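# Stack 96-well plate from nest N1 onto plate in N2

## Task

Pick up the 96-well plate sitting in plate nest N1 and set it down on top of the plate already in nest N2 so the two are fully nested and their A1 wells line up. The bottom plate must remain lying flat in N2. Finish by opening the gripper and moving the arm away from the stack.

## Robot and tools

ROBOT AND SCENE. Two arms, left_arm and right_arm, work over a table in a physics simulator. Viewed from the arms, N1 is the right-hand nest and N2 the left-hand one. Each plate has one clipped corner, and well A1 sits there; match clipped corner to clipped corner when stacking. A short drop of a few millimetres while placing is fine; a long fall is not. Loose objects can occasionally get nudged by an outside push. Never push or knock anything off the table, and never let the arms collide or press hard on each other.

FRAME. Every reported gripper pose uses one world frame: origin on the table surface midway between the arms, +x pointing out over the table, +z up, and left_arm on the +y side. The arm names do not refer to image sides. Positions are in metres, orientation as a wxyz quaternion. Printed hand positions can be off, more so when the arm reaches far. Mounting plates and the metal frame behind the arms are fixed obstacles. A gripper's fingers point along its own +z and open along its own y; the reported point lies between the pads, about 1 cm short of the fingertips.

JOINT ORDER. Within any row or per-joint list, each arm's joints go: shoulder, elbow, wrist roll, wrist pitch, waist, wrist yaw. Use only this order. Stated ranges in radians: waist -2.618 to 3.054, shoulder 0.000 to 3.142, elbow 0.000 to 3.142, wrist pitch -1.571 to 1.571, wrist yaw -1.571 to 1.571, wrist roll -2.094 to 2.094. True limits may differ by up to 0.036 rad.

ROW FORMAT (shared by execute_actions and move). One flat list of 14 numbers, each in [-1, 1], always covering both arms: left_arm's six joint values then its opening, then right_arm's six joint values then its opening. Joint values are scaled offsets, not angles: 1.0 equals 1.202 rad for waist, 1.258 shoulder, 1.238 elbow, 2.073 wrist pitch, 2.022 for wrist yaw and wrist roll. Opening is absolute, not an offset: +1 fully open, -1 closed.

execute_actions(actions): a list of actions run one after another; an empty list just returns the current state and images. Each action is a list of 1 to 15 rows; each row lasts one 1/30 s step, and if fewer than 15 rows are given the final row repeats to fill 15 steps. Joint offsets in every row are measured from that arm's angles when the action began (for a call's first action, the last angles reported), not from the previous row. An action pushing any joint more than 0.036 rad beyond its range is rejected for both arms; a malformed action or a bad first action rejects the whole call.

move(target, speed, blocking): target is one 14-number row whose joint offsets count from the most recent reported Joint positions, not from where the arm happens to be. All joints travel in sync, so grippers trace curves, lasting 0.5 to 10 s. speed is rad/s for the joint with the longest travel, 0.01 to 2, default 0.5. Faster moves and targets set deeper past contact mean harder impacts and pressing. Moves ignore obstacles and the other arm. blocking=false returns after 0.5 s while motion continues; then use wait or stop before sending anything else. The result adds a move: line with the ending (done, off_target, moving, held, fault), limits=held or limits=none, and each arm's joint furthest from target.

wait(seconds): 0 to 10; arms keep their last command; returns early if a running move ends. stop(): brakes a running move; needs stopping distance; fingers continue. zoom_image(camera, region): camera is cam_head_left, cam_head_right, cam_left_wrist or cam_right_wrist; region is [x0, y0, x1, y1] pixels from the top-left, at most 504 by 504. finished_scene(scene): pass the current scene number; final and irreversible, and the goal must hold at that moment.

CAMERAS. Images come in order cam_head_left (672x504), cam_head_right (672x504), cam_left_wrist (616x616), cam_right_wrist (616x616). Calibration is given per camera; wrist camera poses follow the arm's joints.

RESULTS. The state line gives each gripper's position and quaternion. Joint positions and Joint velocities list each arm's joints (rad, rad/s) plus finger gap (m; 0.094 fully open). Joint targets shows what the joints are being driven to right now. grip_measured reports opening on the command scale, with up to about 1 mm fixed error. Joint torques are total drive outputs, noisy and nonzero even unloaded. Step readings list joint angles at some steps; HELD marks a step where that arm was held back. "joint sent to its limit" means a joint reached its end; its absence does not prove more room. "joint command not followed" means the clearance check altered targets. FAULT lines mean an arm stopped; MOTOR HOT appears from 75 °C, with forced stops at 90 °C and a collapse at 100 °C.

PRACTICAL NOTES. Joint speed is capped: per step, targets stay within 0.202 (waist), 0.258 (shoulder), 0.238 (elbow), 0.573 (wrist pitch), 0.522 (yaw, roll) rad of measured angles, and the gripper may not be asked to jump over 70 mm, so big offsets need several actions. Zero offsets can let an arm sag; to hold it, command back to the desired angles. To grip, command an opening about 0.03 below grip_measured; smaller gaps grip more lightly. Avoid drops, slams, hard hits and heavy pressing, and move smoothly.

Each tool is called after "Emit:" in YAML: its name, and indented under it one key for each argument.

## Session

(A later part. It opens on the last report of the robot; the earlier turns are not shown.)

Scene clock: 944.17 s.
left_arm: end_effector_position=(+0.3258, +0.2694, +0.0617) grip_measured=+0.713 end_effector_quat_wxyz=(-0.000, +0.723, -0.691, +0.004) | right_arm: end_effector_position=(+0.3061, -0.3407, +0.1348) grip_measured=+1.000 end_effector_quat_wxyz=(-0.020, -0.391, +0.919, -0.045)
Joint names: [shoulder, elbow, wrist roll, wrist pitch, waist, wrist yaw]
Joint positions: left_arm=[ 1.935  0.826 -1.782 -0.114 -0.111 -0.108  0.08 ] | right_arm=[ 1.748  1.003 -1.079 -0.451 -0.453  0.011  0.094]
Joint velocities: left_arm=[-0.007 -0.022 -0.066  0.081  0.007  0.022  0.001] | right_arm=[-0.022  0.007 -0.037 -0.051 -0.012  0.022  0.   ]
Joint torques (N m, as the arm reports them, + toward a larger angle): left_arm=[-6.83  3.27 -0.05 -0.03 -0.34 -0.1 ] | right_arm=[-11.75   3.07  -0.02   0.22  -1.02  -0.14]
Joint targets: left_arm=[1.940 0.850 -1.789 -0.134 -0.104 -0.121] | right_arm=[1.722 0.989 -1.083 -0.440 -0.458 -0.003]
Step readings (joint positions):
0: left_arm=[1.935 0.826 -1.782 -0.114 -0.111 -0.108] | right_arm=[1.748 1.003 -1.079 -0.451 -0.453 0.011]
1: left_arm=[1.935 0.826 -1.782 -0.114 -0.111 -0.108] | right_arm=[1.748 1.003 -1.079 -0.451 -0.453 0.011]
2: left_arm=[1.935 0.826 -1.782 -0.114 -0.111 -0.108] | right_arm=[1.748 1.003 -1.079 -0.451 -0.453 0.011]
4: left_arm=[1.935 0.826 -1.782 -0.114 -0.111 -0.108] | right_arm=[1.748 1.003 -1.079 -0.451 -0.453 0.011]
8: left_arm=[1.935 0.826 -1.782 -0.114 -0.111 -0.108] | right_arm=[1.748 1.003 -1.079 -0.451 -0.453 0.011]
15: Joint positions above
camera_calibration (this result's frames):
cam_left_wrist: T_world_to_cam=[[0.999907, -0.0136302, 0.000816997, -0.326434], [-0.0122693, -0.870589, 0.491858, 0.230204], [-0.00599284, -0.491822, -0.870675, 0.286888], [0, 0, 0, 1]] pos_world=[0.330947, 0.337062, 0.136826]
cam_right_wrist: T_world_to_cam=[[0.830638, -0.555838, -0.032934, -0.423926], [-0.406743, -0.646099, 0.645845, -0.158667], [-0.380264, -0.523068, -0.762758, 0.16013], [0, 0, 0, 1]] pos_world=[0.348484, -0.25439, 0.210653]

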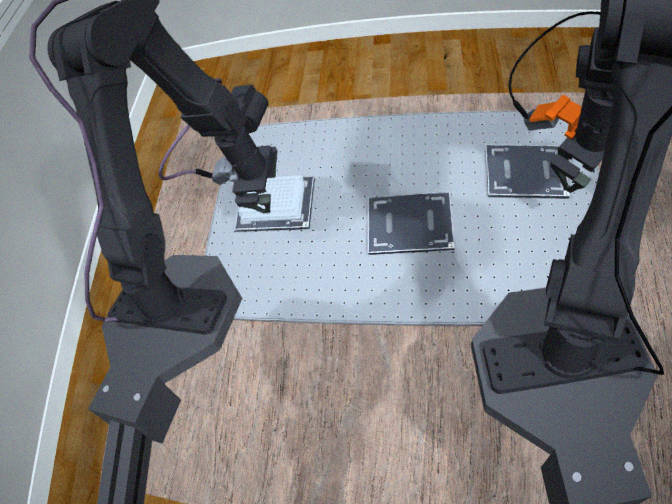

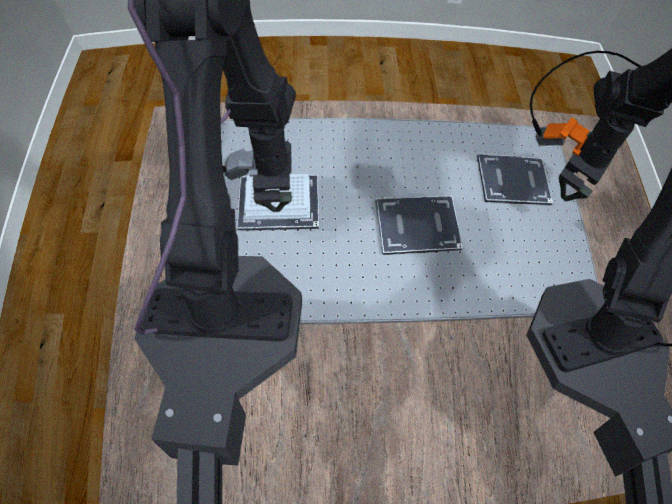

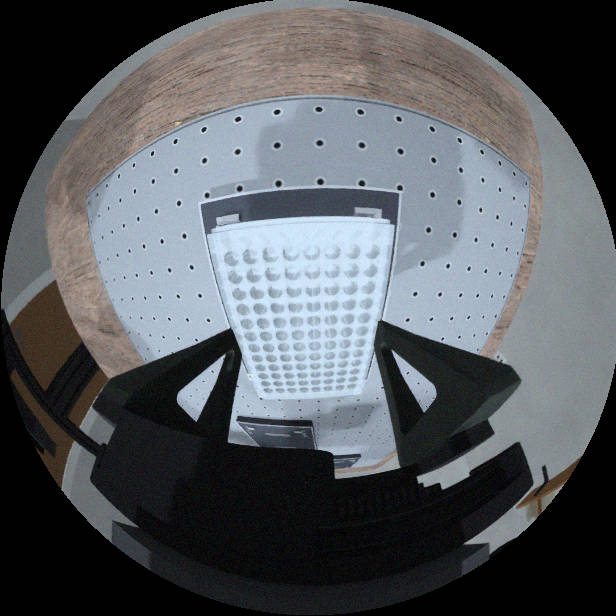

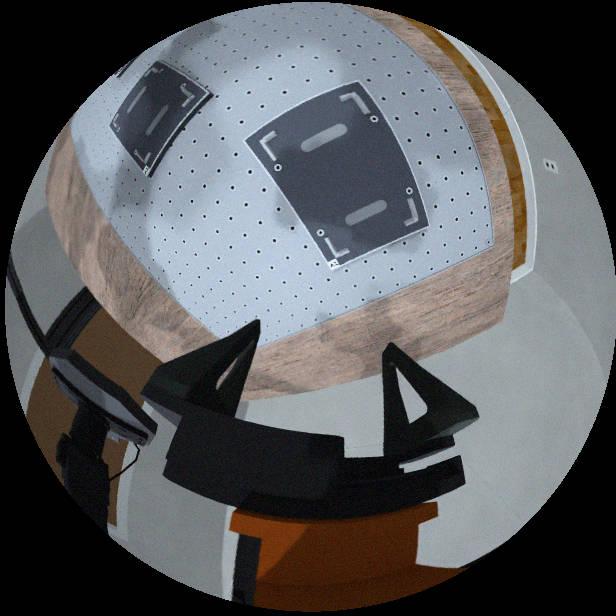

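Emit:
execute_actions:
  actions:
    - [[0.004,0.0194,-0.0035,-0.0135,0.0058,-0.0064,0.685,-0.0207,-0.0113,-0.002,0.0053,-0.004,-0.007,1],[0.004,0.0194,-0.0035,-0.0135,0.0058,-0.0064,0.685,-0.0207,-0.0113,-0.002,0.0053,-0.004,-0.007,1],[0.004,0.0194,-0.0035,-0.0135,0.0058,-0.0064,0.685,-0.0207,-0.0113,-0.002,0.0053,-0.004,-0.007,1],[0.004,0.0194,-0.0035,-0.0096,0.0058,-0.0064,0.685,-0.0207,-0.0113,-0.002,0.0053,-0.004,-0.007,1]]

Scene clock: 951.83 s.
left_arm: end_effector_position=(+0.3256, +0.2695, +0.0617) grip_measured=+0.713 end_effector_quat_wxyz=(-0.000, +0.723, -0.691, +0.004) | right_arm: end_effector_position=(+0.3061, -0.3406, +0.1348) grip_measured=+1.000 end_effector_quat_wxyz=(-0.020, -0.391, +0.919, -0.044)
Joint names: [shoulder, elbow, wrist roll, wrist pitch, waist, wrist yaw]
Joint positions: left_arm=[ 1.935  0.826 -1.782 -0.115 -0.111 -0.108  0.08 ] | right_arm=[ 1.748  1.003 -1.079 -0.451 -0.453  0.011  0.094]
Joint velocities: left_arm=[ 0.007 -0.022  0.066 -0.037 -0.017 -0.007 -0.   ] | right_arm=[ 0.002  0.002  0.022 -0.066  0.007  0.051  0.   ]
Joint torques (N m, as the arm reports them, + toward a larger angle): left_arm=[-6.83  3.26 -0.05 -0.03 -0.34 -0.1 ] | right_arm=[-11.76   3.05  -0.03   0.22  -1.05  -0.13]
Joint targets: left_arm=[1.940 0.850 -1.789 -0.135 -0.104 -0.121] | right_arm=[1.722 0.989 -1.083 -0.440 -0.458 -0.003]
Step readings (joint positions):
0: left_arm=[1.935 0.826 -1.782 -0.114 -0.111 -0.108] | right_arm=[1.748 1.003 -1.079 -0.451 -0.453 0.011]
1: left_arm=[1.935 0.826 -1.782 -0.115 -0.111 -0.108] | right_arm=[1.748 1.003 -1.079 -0.451 -0.453 0.011]
2: left_arm=[1.935 0.826 -1.782 -0.115 -0.111 -0.108] | right_arm=[1.748 1.003 -1.079 -0.451 -0.453 0.011]
4: left_arm=[1.935 0.826 -1.782 -0.115 -0.111 -0.108] | right_arm=[1.748 1.003 -1.079 -0.451 -0.453 0.011]
8: left_arm=[1.935 0.826 -1.782 -0.115 -0.111 -0.108] | right_arm=[1.748 1.003 -1.079 -0.451 -0.453 0.011]
15: Joint positions above
camera_calibration (this result's frames):
cam_left_wrist: T_world_to_cam=[[0.999906, -0.0137157, 0.000067755, -0.326177], [-0.011976, -0.87065, 0.491757, 0.230157], [-0.00668581, -0.491711, -0.870733, 0.287101], [0, 0, 0, 1]] pos_world=[0.330823, 0.337083, 0.136829]
cam_right_wrist: T_world_to_cam=[[0.830647, -0.555818, -0.033053, -0.423885], [-0.406803, -0.64634, 0.645566, -0.15864], [-0.380181, -0.522791, -0.762989, 0.160266], [0, 0, 0, 1]] pos_world=[0.348494, -0.254353, 0.210683]

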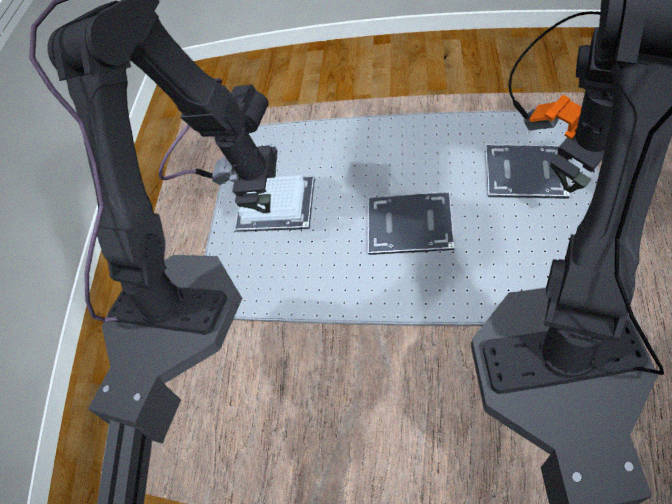

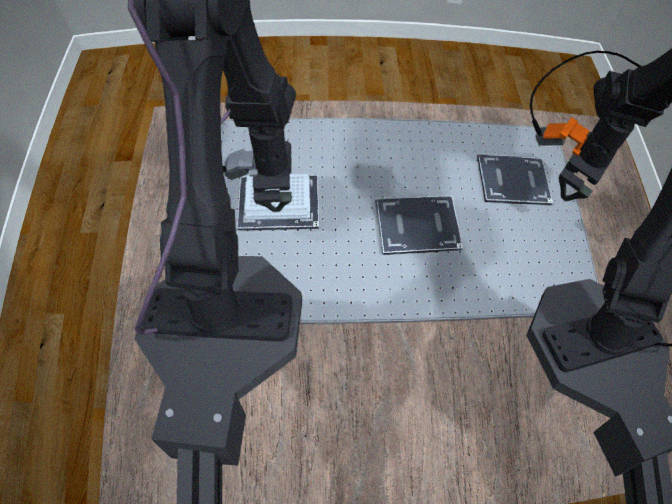

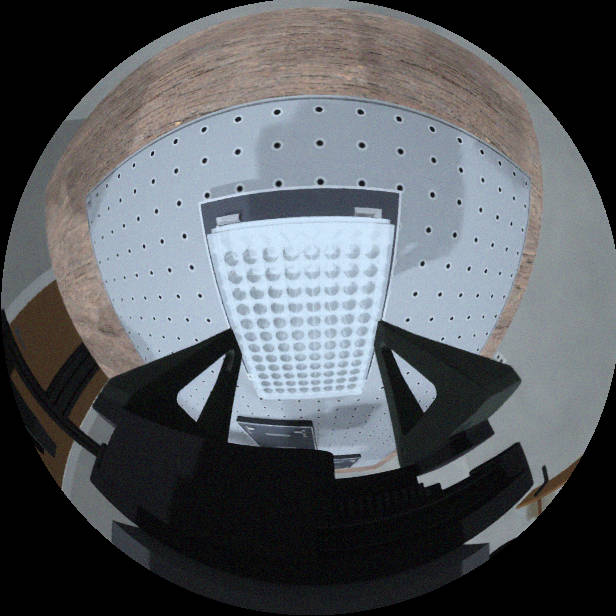

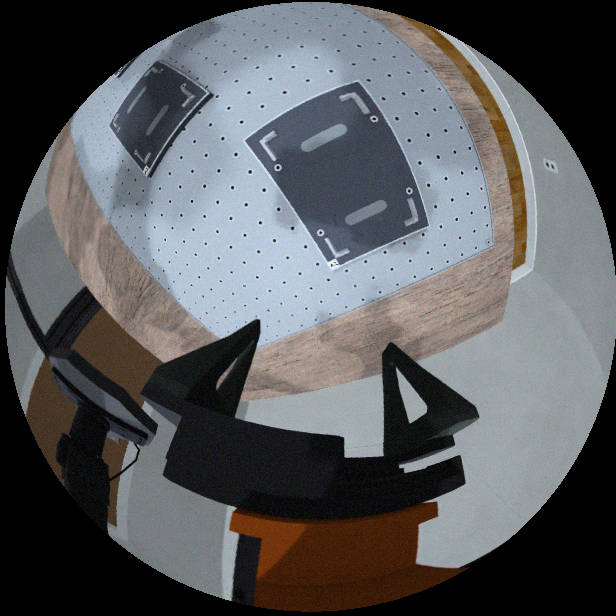

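Emit:
zoom_image:
  camera: "cam_left_wrist"
  region: [190, 190, 270, 250]

Emit:
zoom_image:
  camera: "cam_left_wrist"
  region: [330, 185, 410, 245]

Region (190, 190, 270, 250) of cam_left_wrist's 616x616 image, scaled by 6.300, with more detail than that image has; it fills the top 378 rows of this view, and the rest is white.

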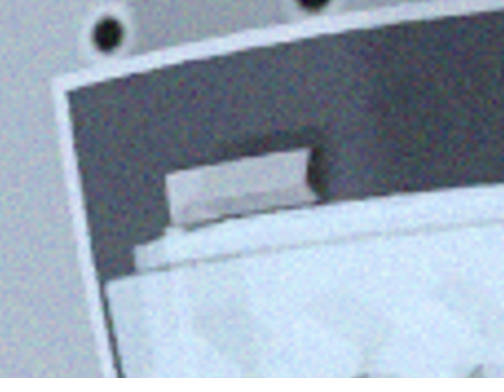

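Region (330, 185, 410, 245) of cam_left_wrist's 616x616 image, scaled by 6.300, with more detail than that image has; it fills the top 378 rows of this view, and the rest is white.

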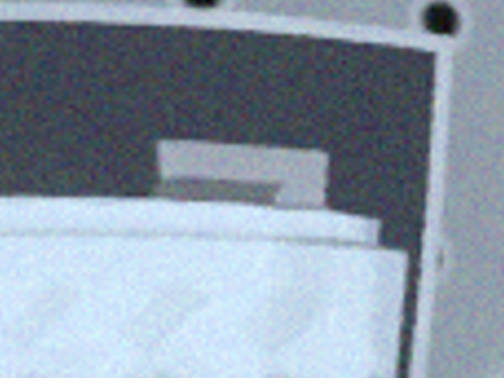

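Emit:
zoom_image:
  camera: "cam_left_wrist"
  region: [200, 210, 240, 240]

Emit:
zoom_image:
  camera: "cam_left_wrist"
  region: [360, 200, 400, 230]

Region (200, 210, 240, 240) of cam_left_wrist's 616x616 image, scaled by 12.600, with more detail than that image has; it fills the top 378 rows of this view, and the rest is white.

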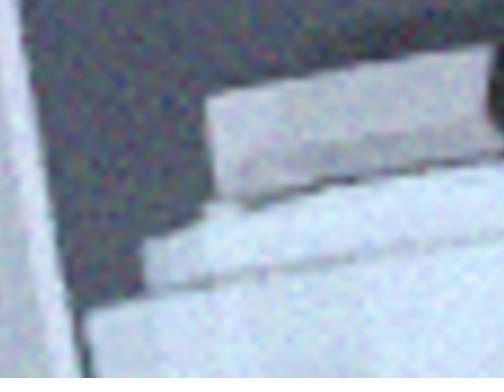

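Region (360, 200, 400, 230) of cam_left_wrist's 616x616 image, scaled by 12.600, with more detail than that image has; it fills the top 378 rows of this view, and the rest is white.

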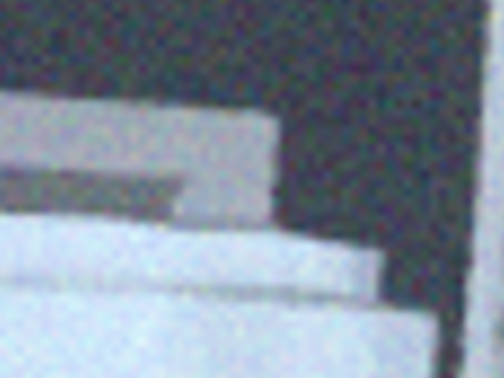

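Emit:
execute_actions:
  actions:
    - [[0.002,0.0194,-0.0035,-0.0150,0.0058,-0.0064,0.685,-0.0207,-0.0113,-0.002,0.0053,-0.004,-0.007,1]]

Scene clock: 974.50 s.
left_arm: end_effector_position=(+0.3256, +0.2695, +0.0617) grip_measured=+0.713 end_effector_quat_wxyz=(-0.000, +0.723, -0.691, +0.004) | right_arm: end_effector_position=(+0.3061, -0.3406, +0.1348) grip_measured=+1.000 end_effector_quat_wxyz=(-0.020, -0.391, +0.919, -0.044)
Joint names: [shoulder, elbow, wrist roll, wrist pitch, waist, wrist yaw]
Joint positions: left_arm=[ 1.935  0.826 -1.782 -0.115 -0.111 -0.108  0.08 ] | right_arm=[ 1.748  1.003 -1.079 -0.451 -0.453  0.011  0.094]
Joint velocities: left_arm=[ 0.007  0.002  0.095 -0.022  0.002  0.022  0.   ] | right_arm=[-0.012 -0.002  0.037  0.007 -0.007  0.007  0.   ]
Joint torques (N m, as the arm reports them, + toward a larger angle): left_arm=[-7.01  3.26 -0.05 -0.14 -0.33 -0.11] | right_arm=[-11.72   3.04  -0.02   0.22  -1.01  -0.13]
Joint targets: left_arm=[1.938 0.850 -1.789 -0.146 -0.104 -0.121] | right_arm=[1.722 0.989 -1.083 -0.440 -0.458 -0.003]
Step readings (joint positions):
0: left_arm=[1.935 0.826 -1.782 -0.115 -0.111 -0.108] | right_arm=[1.748 1.003 -1.079 -0.451 -0.453 0.011]
1: left_arm=[1.935 0.826 -1.782 -0.115 -0.111 -0.108] | right_arm=[1.748 1.003 -1.079 -0.451 -0.453 0.011]
2: left_arm=[1.935 0.826 -1.782 -0.115 -0.111 -0.108] | right_arm=[1.748 1.003 -1.079 -0.451 -0.453 0.011]
4: left_arm=[1.935 0.826 -1.782 -0.115 -0.111 -0.108] | right_arm=[1.748 1.003 -1.079 -0.451 -0.453 0.011]
8: left_arm=[1.935 0.826 -1.782 -0.115 -0.111 -0.108] | right_arm=[1.748 1.003 -1.079 -0.451 -0.453 0.011]
15: Joint positions above
camera_calibration (this result's frames):
cam_left_wrist: T_world_to_cam=[[0.999906, -0.0137157, 0.000067755, -0.326177], [-0.011976, -0.87065, 0.491757, 0.230157], [-0.00668581, -0.491711, -0.870733, 0.287101], [0, 0, 0, 1]] pos_world=[0.330823, 0.337083, 0.136829]
cam_right_wrist: T_world_to_cam=[[0.830647, -0.555818, -0.033053, -0.423885], [-0.406803, -0.64634, 0.645566, -0.15864], [-0.380181, -0.522791, -0.762989, 0.160266], [0, 0, 0, 1]] pos_world=[0.348494, -0.254353, 0.210683]

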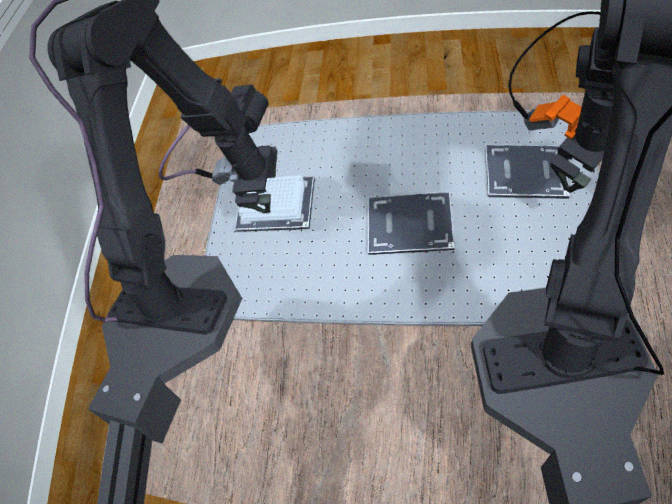

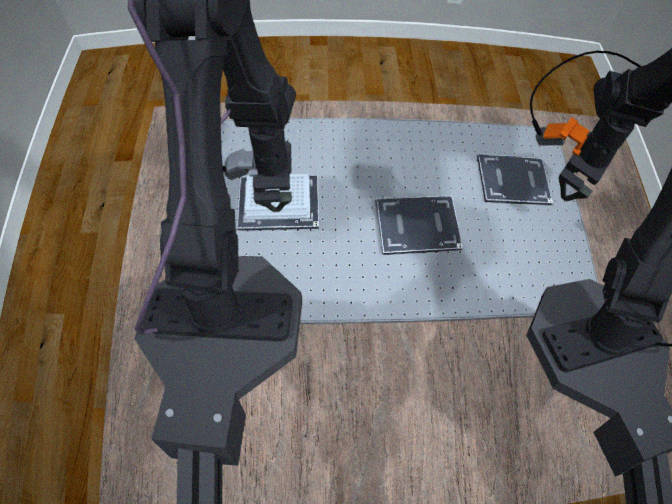

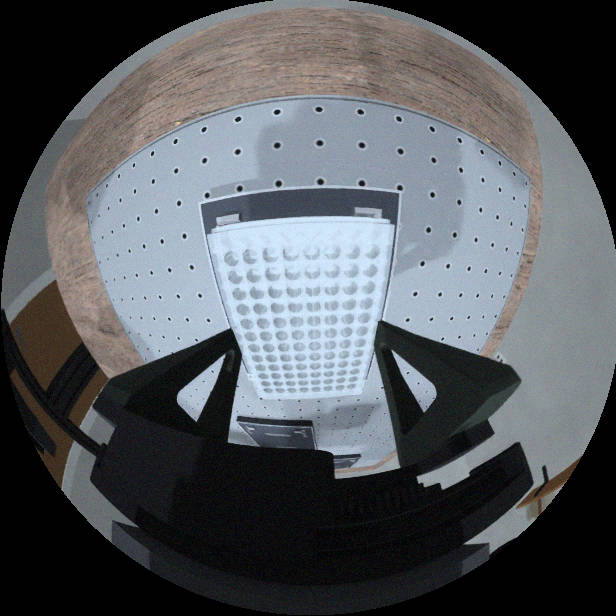

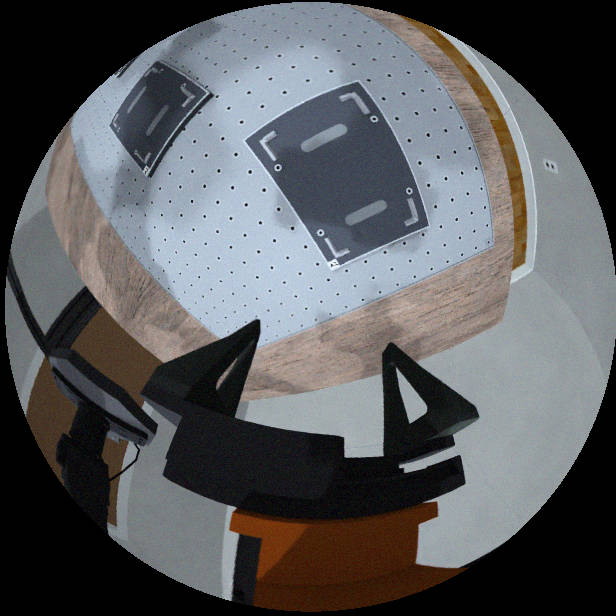

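Emit:
move:
  target: [-0.023,0.0194,-0.0035,-0.0106,0.0058,-0.0064,0.685,-0.0207,-0.0113,-0.002,0.0053,-0.004,-0.007,1]
  speed: 0.02

Scene clock: 1004.13 s.
left_arm: end_effector_position=(+0.3255, +0.2696, +0.0627) grip_measured=+0.713 end_effector_quat_wxyz=(+0.000, +0.723, -0.691, +0.003) | right_arm: end_effector_position=(+0.3062, -0.3405, +0.1348) grip_measured=+1.000 end_effector_quat_wxyz=(-0.020, -0.391, +0.919, -0.044)
Joint names: [shoulder, elbow, wrist roll, wrist pitch, waist, wrist yaw]
Joint positions: left_arm=[ 1.931  0.826 -1.782 -0.12  -0.111 -0.108  0.08 ] | right_arm=[ 1.748  1.003 -1.079 -0.451 -0.453  0.011  0.094]
Joint velocities: left_arm=[-0.017  0.007  0.022 -0.066  0.002 -0.037  0.   ] | right_arm=[-0.012  0.002  0.022 -0.007 -0.002  0.066  0.   ]
Joint torques (N m, as the arm reports them, + toward a larger angle): left_arm=[-8.88  3.27 -0.06 -0.04 -0.33 -0.1 ] | right_arm=[-11.76   3.04  -0.03   0.22  -1.03  -0.14]
Joint targets: left_arm=[1.906 0.850 -1.789 -0.137 -0.104 -0.121] | right_arm=[1.722 0.989 -1.083 -0.440 -0.458 -0.003]
move: off_target (left_arm, right_arm); limits=none; left_arm: farthest joint: the shoulder, 0.025 radians from its target (0.029 radians at the start); right_arm: farthest joint: the shoulder, 0.026 radians from its target (0.026 radians at the start)
camera_calibration (this result's frames):
cam_left_wrist: T_world_to_cam=[[0.999904, -0.0138439, -0.00105613, -0.325953], [-0.0115364, -0.870742, 0.491605, 0.229638], [-0.00772534, -0.491546, -0.870817, 0.288414], [0, 0, 0, 1]] pos_world=[0.330799, 0.337212, 0.137921]
cam_right_wrist: T_world_to_cam=[[0.830655, -0.555798, -0.033172, -0.423844], [-0.406863, -0.646581, 0.645287, -0.158612], [-0.380097, -0.522514, -0.76322, 0.160402], [0, 0, 0, 1]] pos_world=[0.348504, -0.254315, 0.210713]

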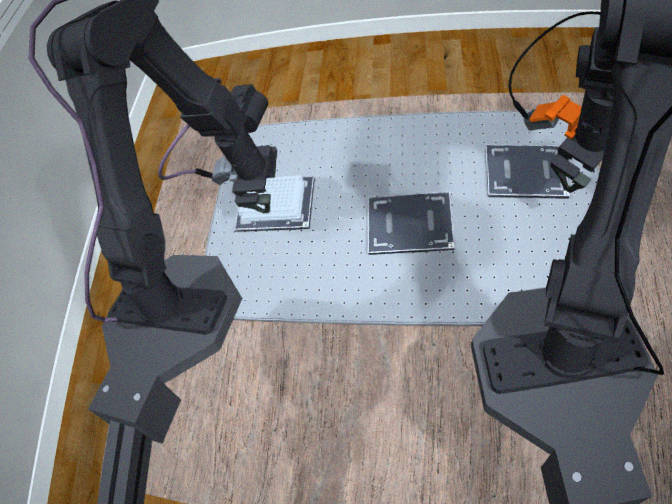

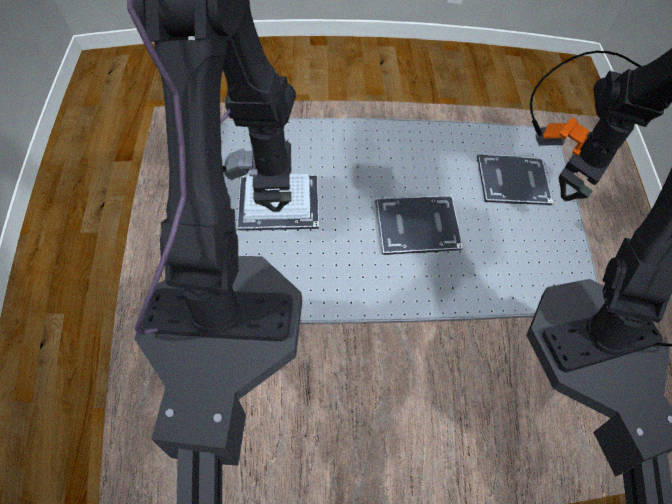

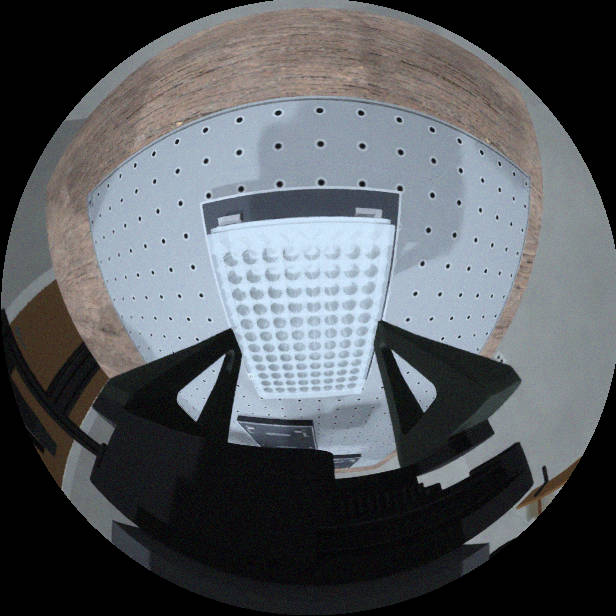

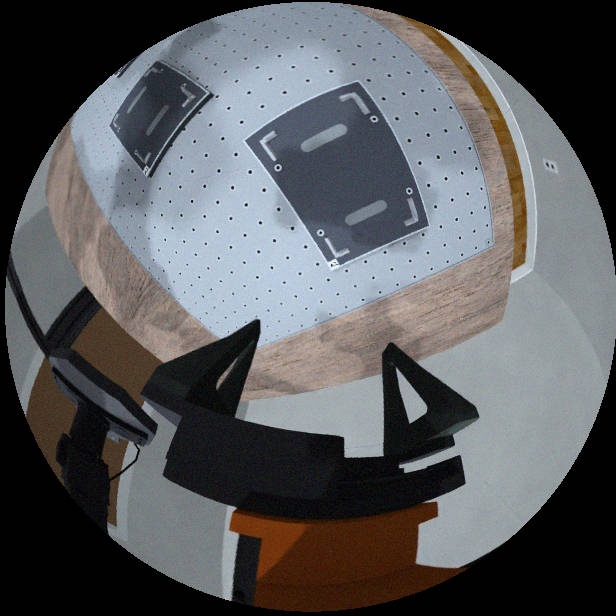

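Emit:
execute_actions:
  actions:
    - [[-0.0127,0.0194,-0.0035,-0.0104,0.0058,-0.0064,0.685,-0.0207,-0.0113,-0.002,0.0053,-0.004,-0.007,1]]

Scene clock: 1009.93 s.
left_arm: end_effector_position=(+0.3246, +0.2697, +0.0627) grip_measured=+0.713 end_effector_quat_wxyz=(+0.001, +0.723, -0.691, +0.002) | right_arm: end_effector_position=(+0.3062, -0.3405, +0.1348) grip_measured=+1.000 end_effector_quat_wxyz=(-0.020, -0.391, +0.919, -0.044)
Joint names: [shoulder, elbow, wrist roll, wrist pitch, waist, wrist yaw]
Joint positions: left_arm=[ 1.931  0.826 -1.782 -0.124 -0.111 -0.108  0.08 ] | right_arm=[ 1.748  1.003 -1.079 -0.451 -0.453  0.011  0.094]
Joint velocities: left_arm=[-0.002 -0.002  0.037 -0.037  0.002  0.125  0.001] | right_arm=[ 0.017  0.012  0.007  0.051 -0.022 -0.051  0.   ]
Joint torques (N m, as the arm reports them, + toward a larger angle): left_arm=[-8.28  3.27 -0.06 -0.02 -0.34 -0.1 ] | right_arm=[-11.78   3.06  -0.02   0.22  -1.02  -0.13]
Joint targets: left_arm=[1.915 0.850 -1.789 -0.142 -0.104 -0.121] | right_arm=[1.722 0.989 -1.083 -0.440 -0.458 -0.003]
Step readings (joint positions):
0: left_arm=[1.931 0.826 -1.782 -0.120 -0.111 -0.108] | right_arm=[1.748 1.003 -1.079 -0.451 -0.453 0.011]
1: left_arm=[1.931 0.826 -1.782 -0.121 -0.111 -0.108] | right_arm=[1.748 1.003 -1.079 -0.451 -0.453 0.011]
2: left_arm=[1.931 0.826 -1.782 -0.122 -0.111 -0.108] | right_arm=[1.748 1.003 -1.079 -0.451 -0.453 0.011]
4: left_arm=[1.931 0.826 -1.782 -0.123 -0.111 -0.108] | right_arm=[1.748 1.003 -1.079 -0.451 -0.453 0.011]
8: left_arm=[1.931 0.826 -1.782 -0.123 -0.111 -0.108] | right_arm=[1.748 1.003 -1.079 -0.451 -0.453 0.011]
15: Joint positions above
camera_calibration (this result's frames):
cam_left_wrist: T_world_to_cam=[[0.999889, -0.014227, -0.00442789, -0.324793], [-0.0102184, -0.871016, 0.491148, 0.229427], [-0.0108443, -0.491048, -0.871065, 0.289369], [0, 0, 0, 1]] pos_world=[0.33024, 0.337308, 0.137939]
cam_right_wrist: T_world_to_cam=[[0.830655, -0.555798, -0.033172, -0.423844], [-0.406863, -0.646581, 0.645287, -0.158612], [-0.380097, -0.522514, -0.76322, 0.160402], [0, 0, 0, 1]] pos_world=[0.348504, -0.254315, 0.210713]

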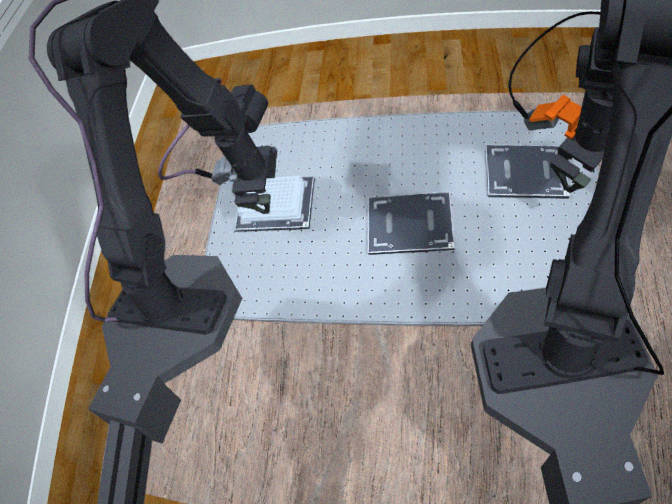

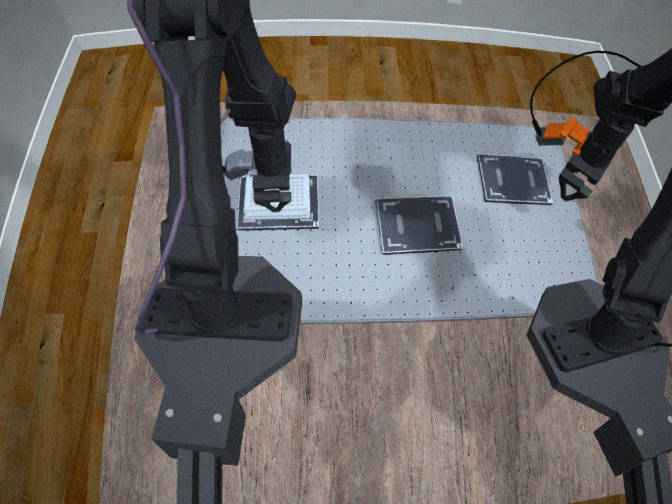

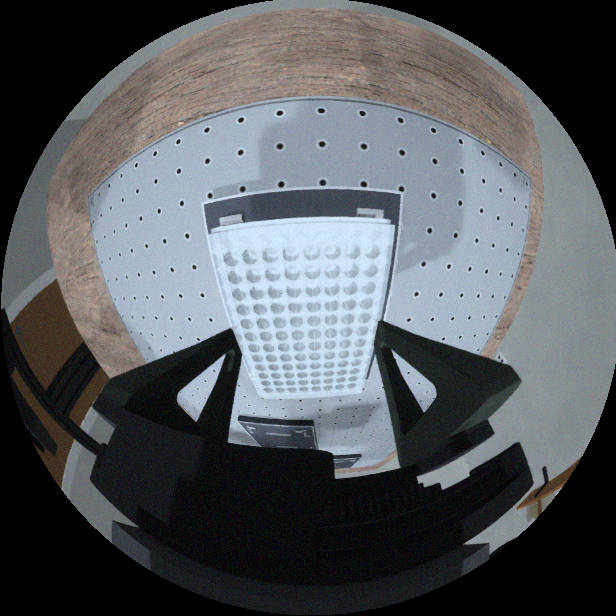

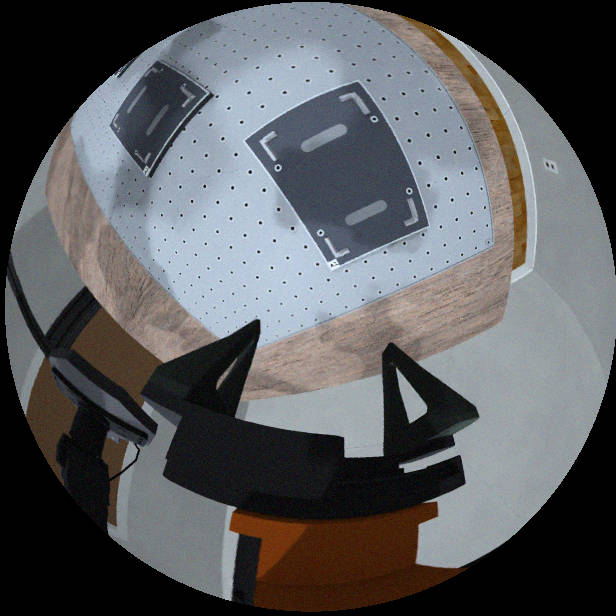

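Emit:
zoom_image:
  camera: "cam_left_wrist"
  region: [200, 210, 240, 240]

Emit:
zoom_image:
  camera: "cam_left_wrist"
  region: [360, 200, 400, 230]

Region (200, 210, 240, 240) of cam_left_wrist's 616x616 image, scaled by 12.600, with more detail than that image has; it fills the top 378 rows of this view, and the rest is white.

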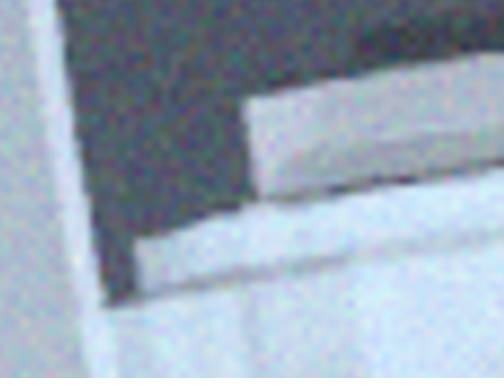

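Region (360, 200, 400, 230) of cam_left_wrist's 616x616 image, scaled by 12.600, with more detail than that image has; it fills the top 378 rows of this view, and the rest is white.

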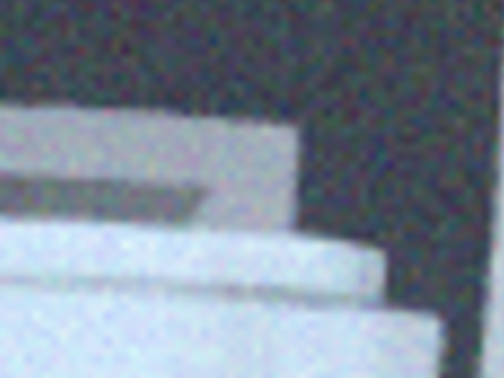

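Emit:
move:
  target: [0.0087,0.0194,-0.0035,-0.0024,0.0058,-0.0064,0.685,-0.0207,-0.0113,-0.002,0.0053,-0.004,-0.007,1]
  speed: 0.015

Scene clock: 1027.33 s.
left_arm: end_effector_position=(+0.3246, +0.2697, +0.0627) grip_measured=+0.713 end_effector_quat_wxyz=(+0.001, +0.723, -0.691, +0.002) | right_arm: end_effector_position=(+0.3062, -0.3405, +0.1348) grip_measured=+1.000 end_effector_quat_wxyz=(-0.020, -0.391, +0.919, -0.044)
Joint names: [shoulder, elbow, wrist roll, wrist pitch, waist, wrist yaw]
Joint positions: left_arm=[ 1.931  0.826 -1.782 -0.124 -0.111 -0.108  0.08 ] | right_arm=[ 1.748  1.003 -1.079 -0.451 -0.453  0.011  0.094]
Joint velocities: left_arm=[-0.022  0.017  0.007 -0.037 -0.007 -0.051  0.   ] | right_arm=[-0.002 -0.002 -0.007  0.037  0.002 -0.007  0.   ]
Joint torques (N m, as the arm reports them, + toward a larger angle): left_arm=[-6.41  3.26 -0.06  0.1  -0.34 -0.11] | right_arm=[-11.74   3.05  -0.03   0.22  -1.03  -0.13]
Joint targets: left_arm=[1.942 0.850 -1.789 -0.129 -0.104 -0.121] | right_arm=[1.722 0.989 -1.083 -0.440 -0.458 -0.003]
move: off_target (left_arm, right_arm); limits=none; left_arm: farthest joint: the elbow, 0.024 radians from its target (0.024 radians at the start); right_arm: farthest joint: the shoulder, 0.026 radians from its target (0.026 radians at the start)
camera_calibration (this result's frames):
cam_left_wrist: T_world_to_cam=[[0.999889, -0.014227, -0.00442789, -0.324793], [-0.0102184, -0.871016, 0.491148, 0.229427], [-0.0108443, -0.491048, -0.871065, 0.289369], [0, 0, 0, 1]] pos_world=[0.33024, 0.337308, 0.137939]
cam_right_wrist: T_world_to_cam=[[0.830655, -0.555798, -0.033172, -0.423844], [-0.406863, -0.646581, 0.645287, -0.158612], [-0.380097, -0.522514, -0.76322, 0.160402], [0, 0, 0, 1]] pos_world=[0.348504, -0.254315, 0.210713]

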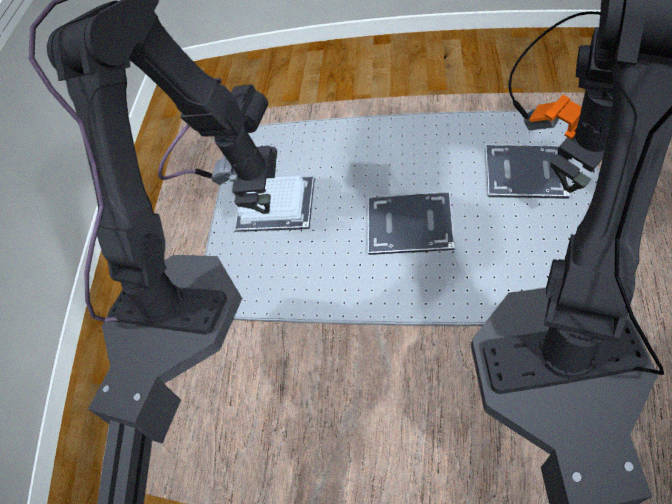

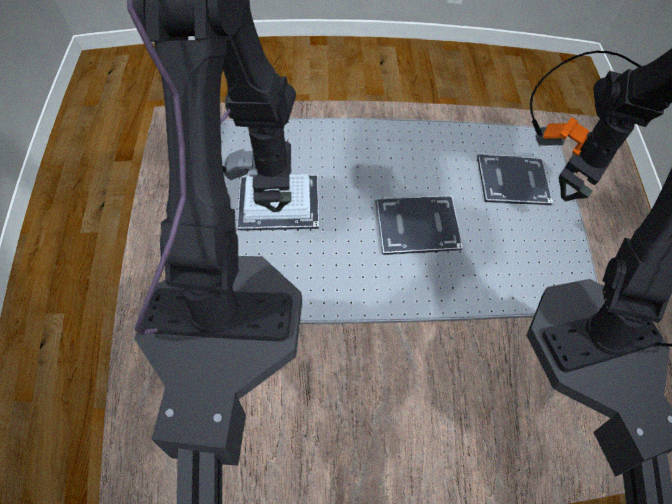

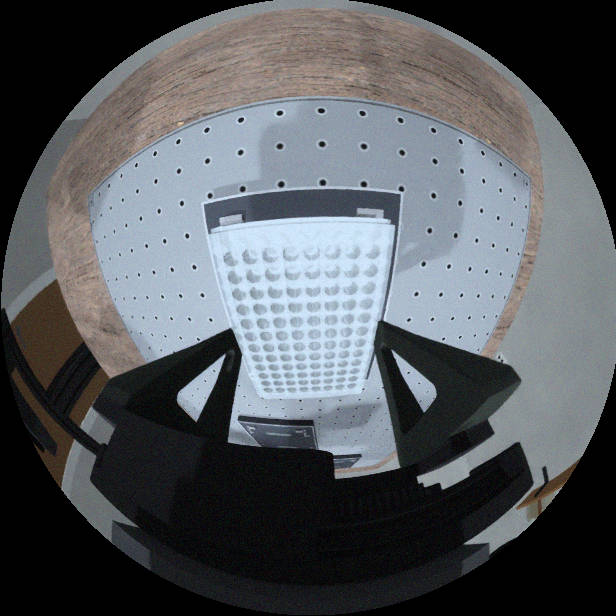

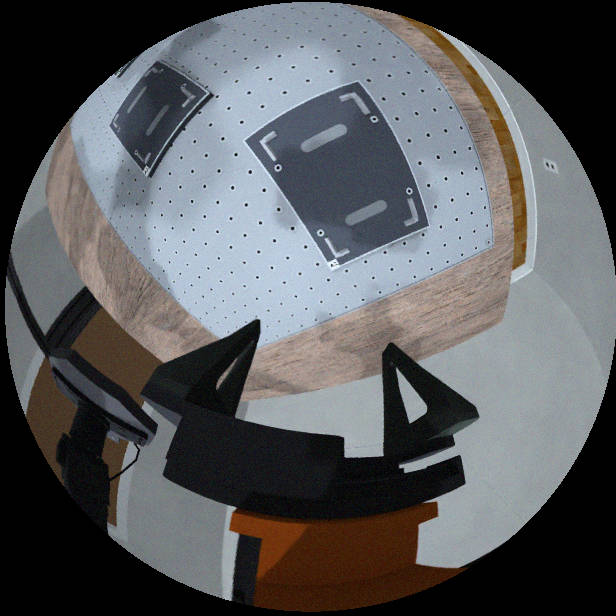

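Emit:
execute_actions:
  actions:
    - [[0.0143,0.0194,-0.0035,-0.0024,0.0058,-0.0064,0.685,-0.0207,-0.0113,-0.002,0.0053,-0.004,-0.007,1],[0.0143,0.0194,-0.0035,-0.0024,0.0058,-0.0064,0.685,-0.0207,-0.0113,-0.002,0.0053,-0.004,-0.007,1],[0.0143,0.0194,-0.0035,-0.0024,0.0058,-0.0064,0.685,-0.0207,-0.0113,-0.002,0.0053,-0.004,-0.007,1],[0.007,0.0194,-0.0035,-0.0024,0.0058,-0.0064,0.685,-0.0207,-0.0113,-0.002,0.0053,-0.004,-0.007,1]]

Scene clock: 1033.03 s.
left_arm: end_effector_position=(+0.3240, +0.2697, +0.0619) grip_measured=+0.713 end_effector_quat_wxyz=(+0.002, +0.722, -0.691, +0.001) | right_arm: end_effector_position=(+0.3062, -0.3405, +0.1348) grip_measured=+1.000 end_effector_quat_wxyz=(-0.019, -0.391, +0.919, -0.044)
Joint names: [shoulder, elbow, wrist roll, wrist pitch, waist, wrist yaw]
Joint positions: left_arm=[ 1.934  0.826 -1.782 -0.122 -0.111 -0.108  0.08 ] | right_arm=[ 1.748  1.003 -1.079 -0.451 -0.453  0.01   0.094]
Joint velocities: left_arm=[-0.007  0.002  0.007 -0.051  0.002  0.022  0.   ] | right_arm=[ 0.007 -0.007  0.007 -0.007 -0.012 -0.007  0.   ]
Joint torques (N m, as the arm reports them, + toward a larger angle): left_arm=[-6.78  3.25 -0.05  0.08 -0.34 -0.1 ] | right_arm=[-11.76   3.04  -0.03   0.21  -1.03  -0.13]
Joint targets: left_arm=[1.940 0.850 -1.789 -0.129 -0.104 -0.121] | right_arm=[1.722 0.989 -1.083 -0.440 -0.458 -0.004]
Step readings (joint positions):
0: left_arm=[1.931 0.826 -1.782 -0.124 -0.111 -0.108] | right_arm=[1.748 1.003 -1.079 -0.451 -0.453 0.010]
1: left_arm=[1.932 0.826 -1.782 -0.124 -0.111 -0.108] | right_arm=[1.748 1.003 -1.079 -0.451 -0.453 0.010]
2: left_arm=[1.934 0.826 -1.782 -0.123 -0.111 -0.108] | right_arm=[1.748 1.003 -1.079 -0.451 -0.453 0.010]
4: left_arm=[1.934 0.826 -1.782 -0.122 -0.111 -0.108] | right_arm=[1.748 1.003 -1.079 -0.451 -0.453 0.010]
8: left_arm=[1.934 0.826 -1.782 -0.122 -0.111 -0.108] | right_arm=[1.748 1.003 -1.079 -0.451 -0.453 0.010]
15: Joint positions above
camera_calibration (this result's frames):
cam_left_wrist: T_world_to_cam=[[0.999876, -0.0144391, -0.00630116, -0.324022], [-0.00948687, -0.871169, 0.490892, 0.229677], [-0.0125774, -0.490771, -0.871198, 0.289084], [0, 0, 0, 1]] pos_world=[0.329796, 0.337283, 0.137061]
cam_right_wrist: T_world_to_cam=[[0.830664, -0.555778, -0.033291, -0.423803], [-0.406923, -0.646822, 0.645007, -0.158584], [-0.380014, -0.522238, -0.763451, 0.160538], [0, 0, 0, 1]] pos_world=[0.348513, -0.254277, 0.210742]

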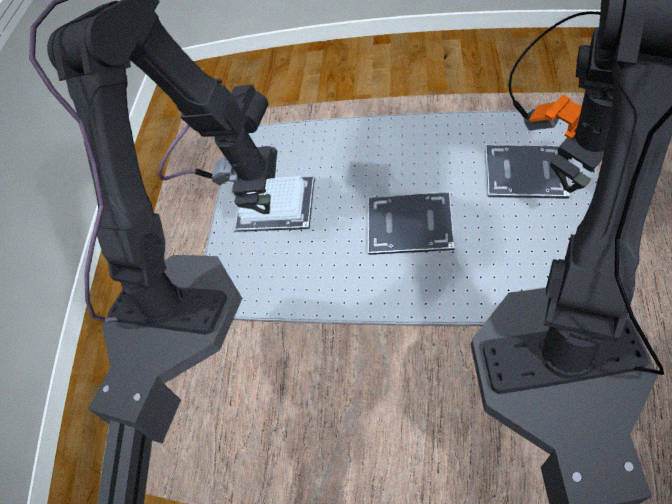

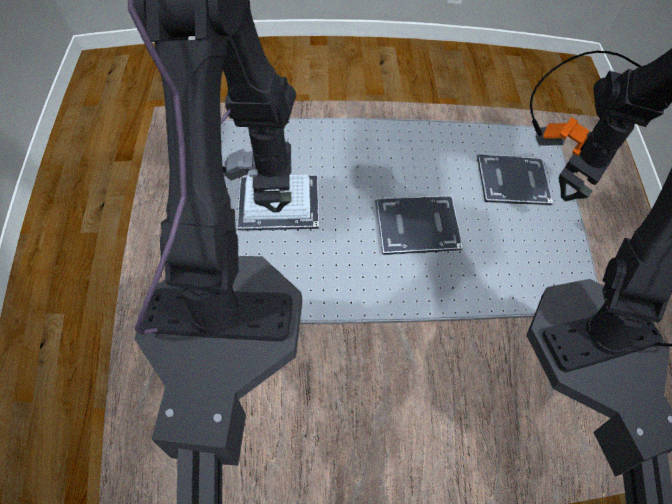

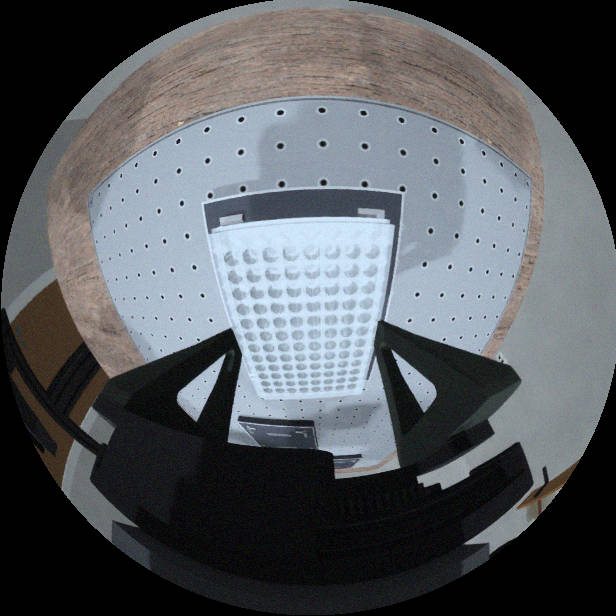

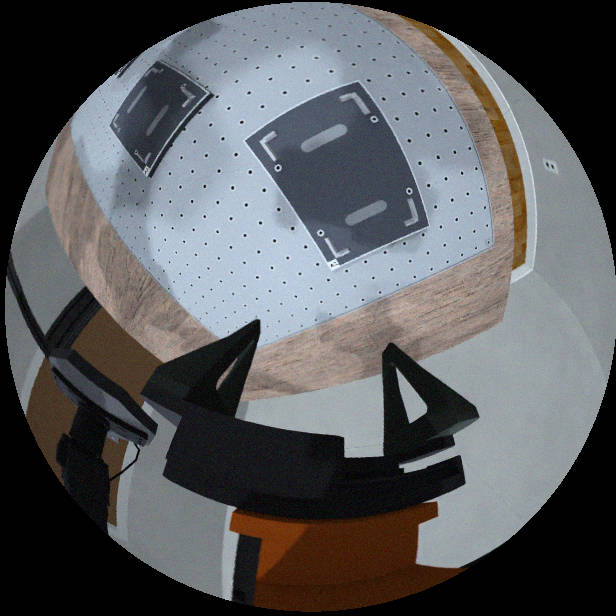

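Emit:
zoom_image:
  camera: "cam_left_wrist"
  region: [200, 210, 240, 240]

Emit:
zoom_image:
  camera: "cam_left_wrist"
  region: [360, 200, 400, 230]

Region (200, 210, 240, 240) of cam_left_wrist's 616x616 image, scaled by 12.600, with more detail than that image has; it fills the top 378 rows of this view, and the rest is white.

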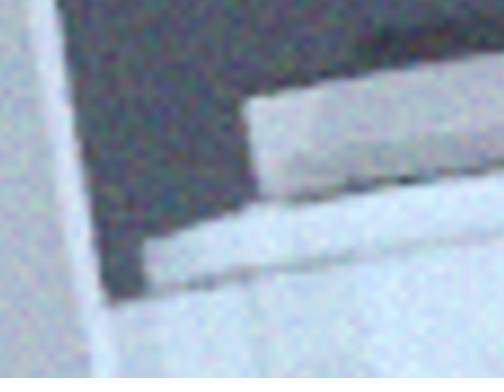

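Region (360, 200, 400, 230) of cam_left_wrist's 616x616 image, scaled by 12.600, with more detail than that image has; it fills the top 378 rows of this view, and the rest is white.

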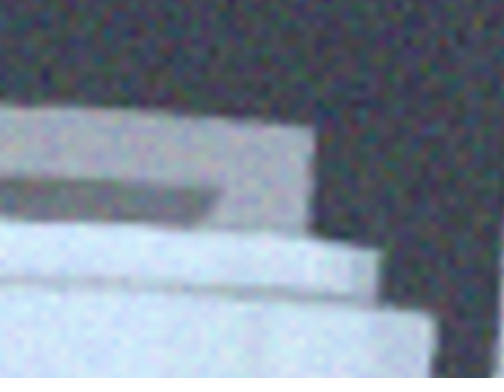

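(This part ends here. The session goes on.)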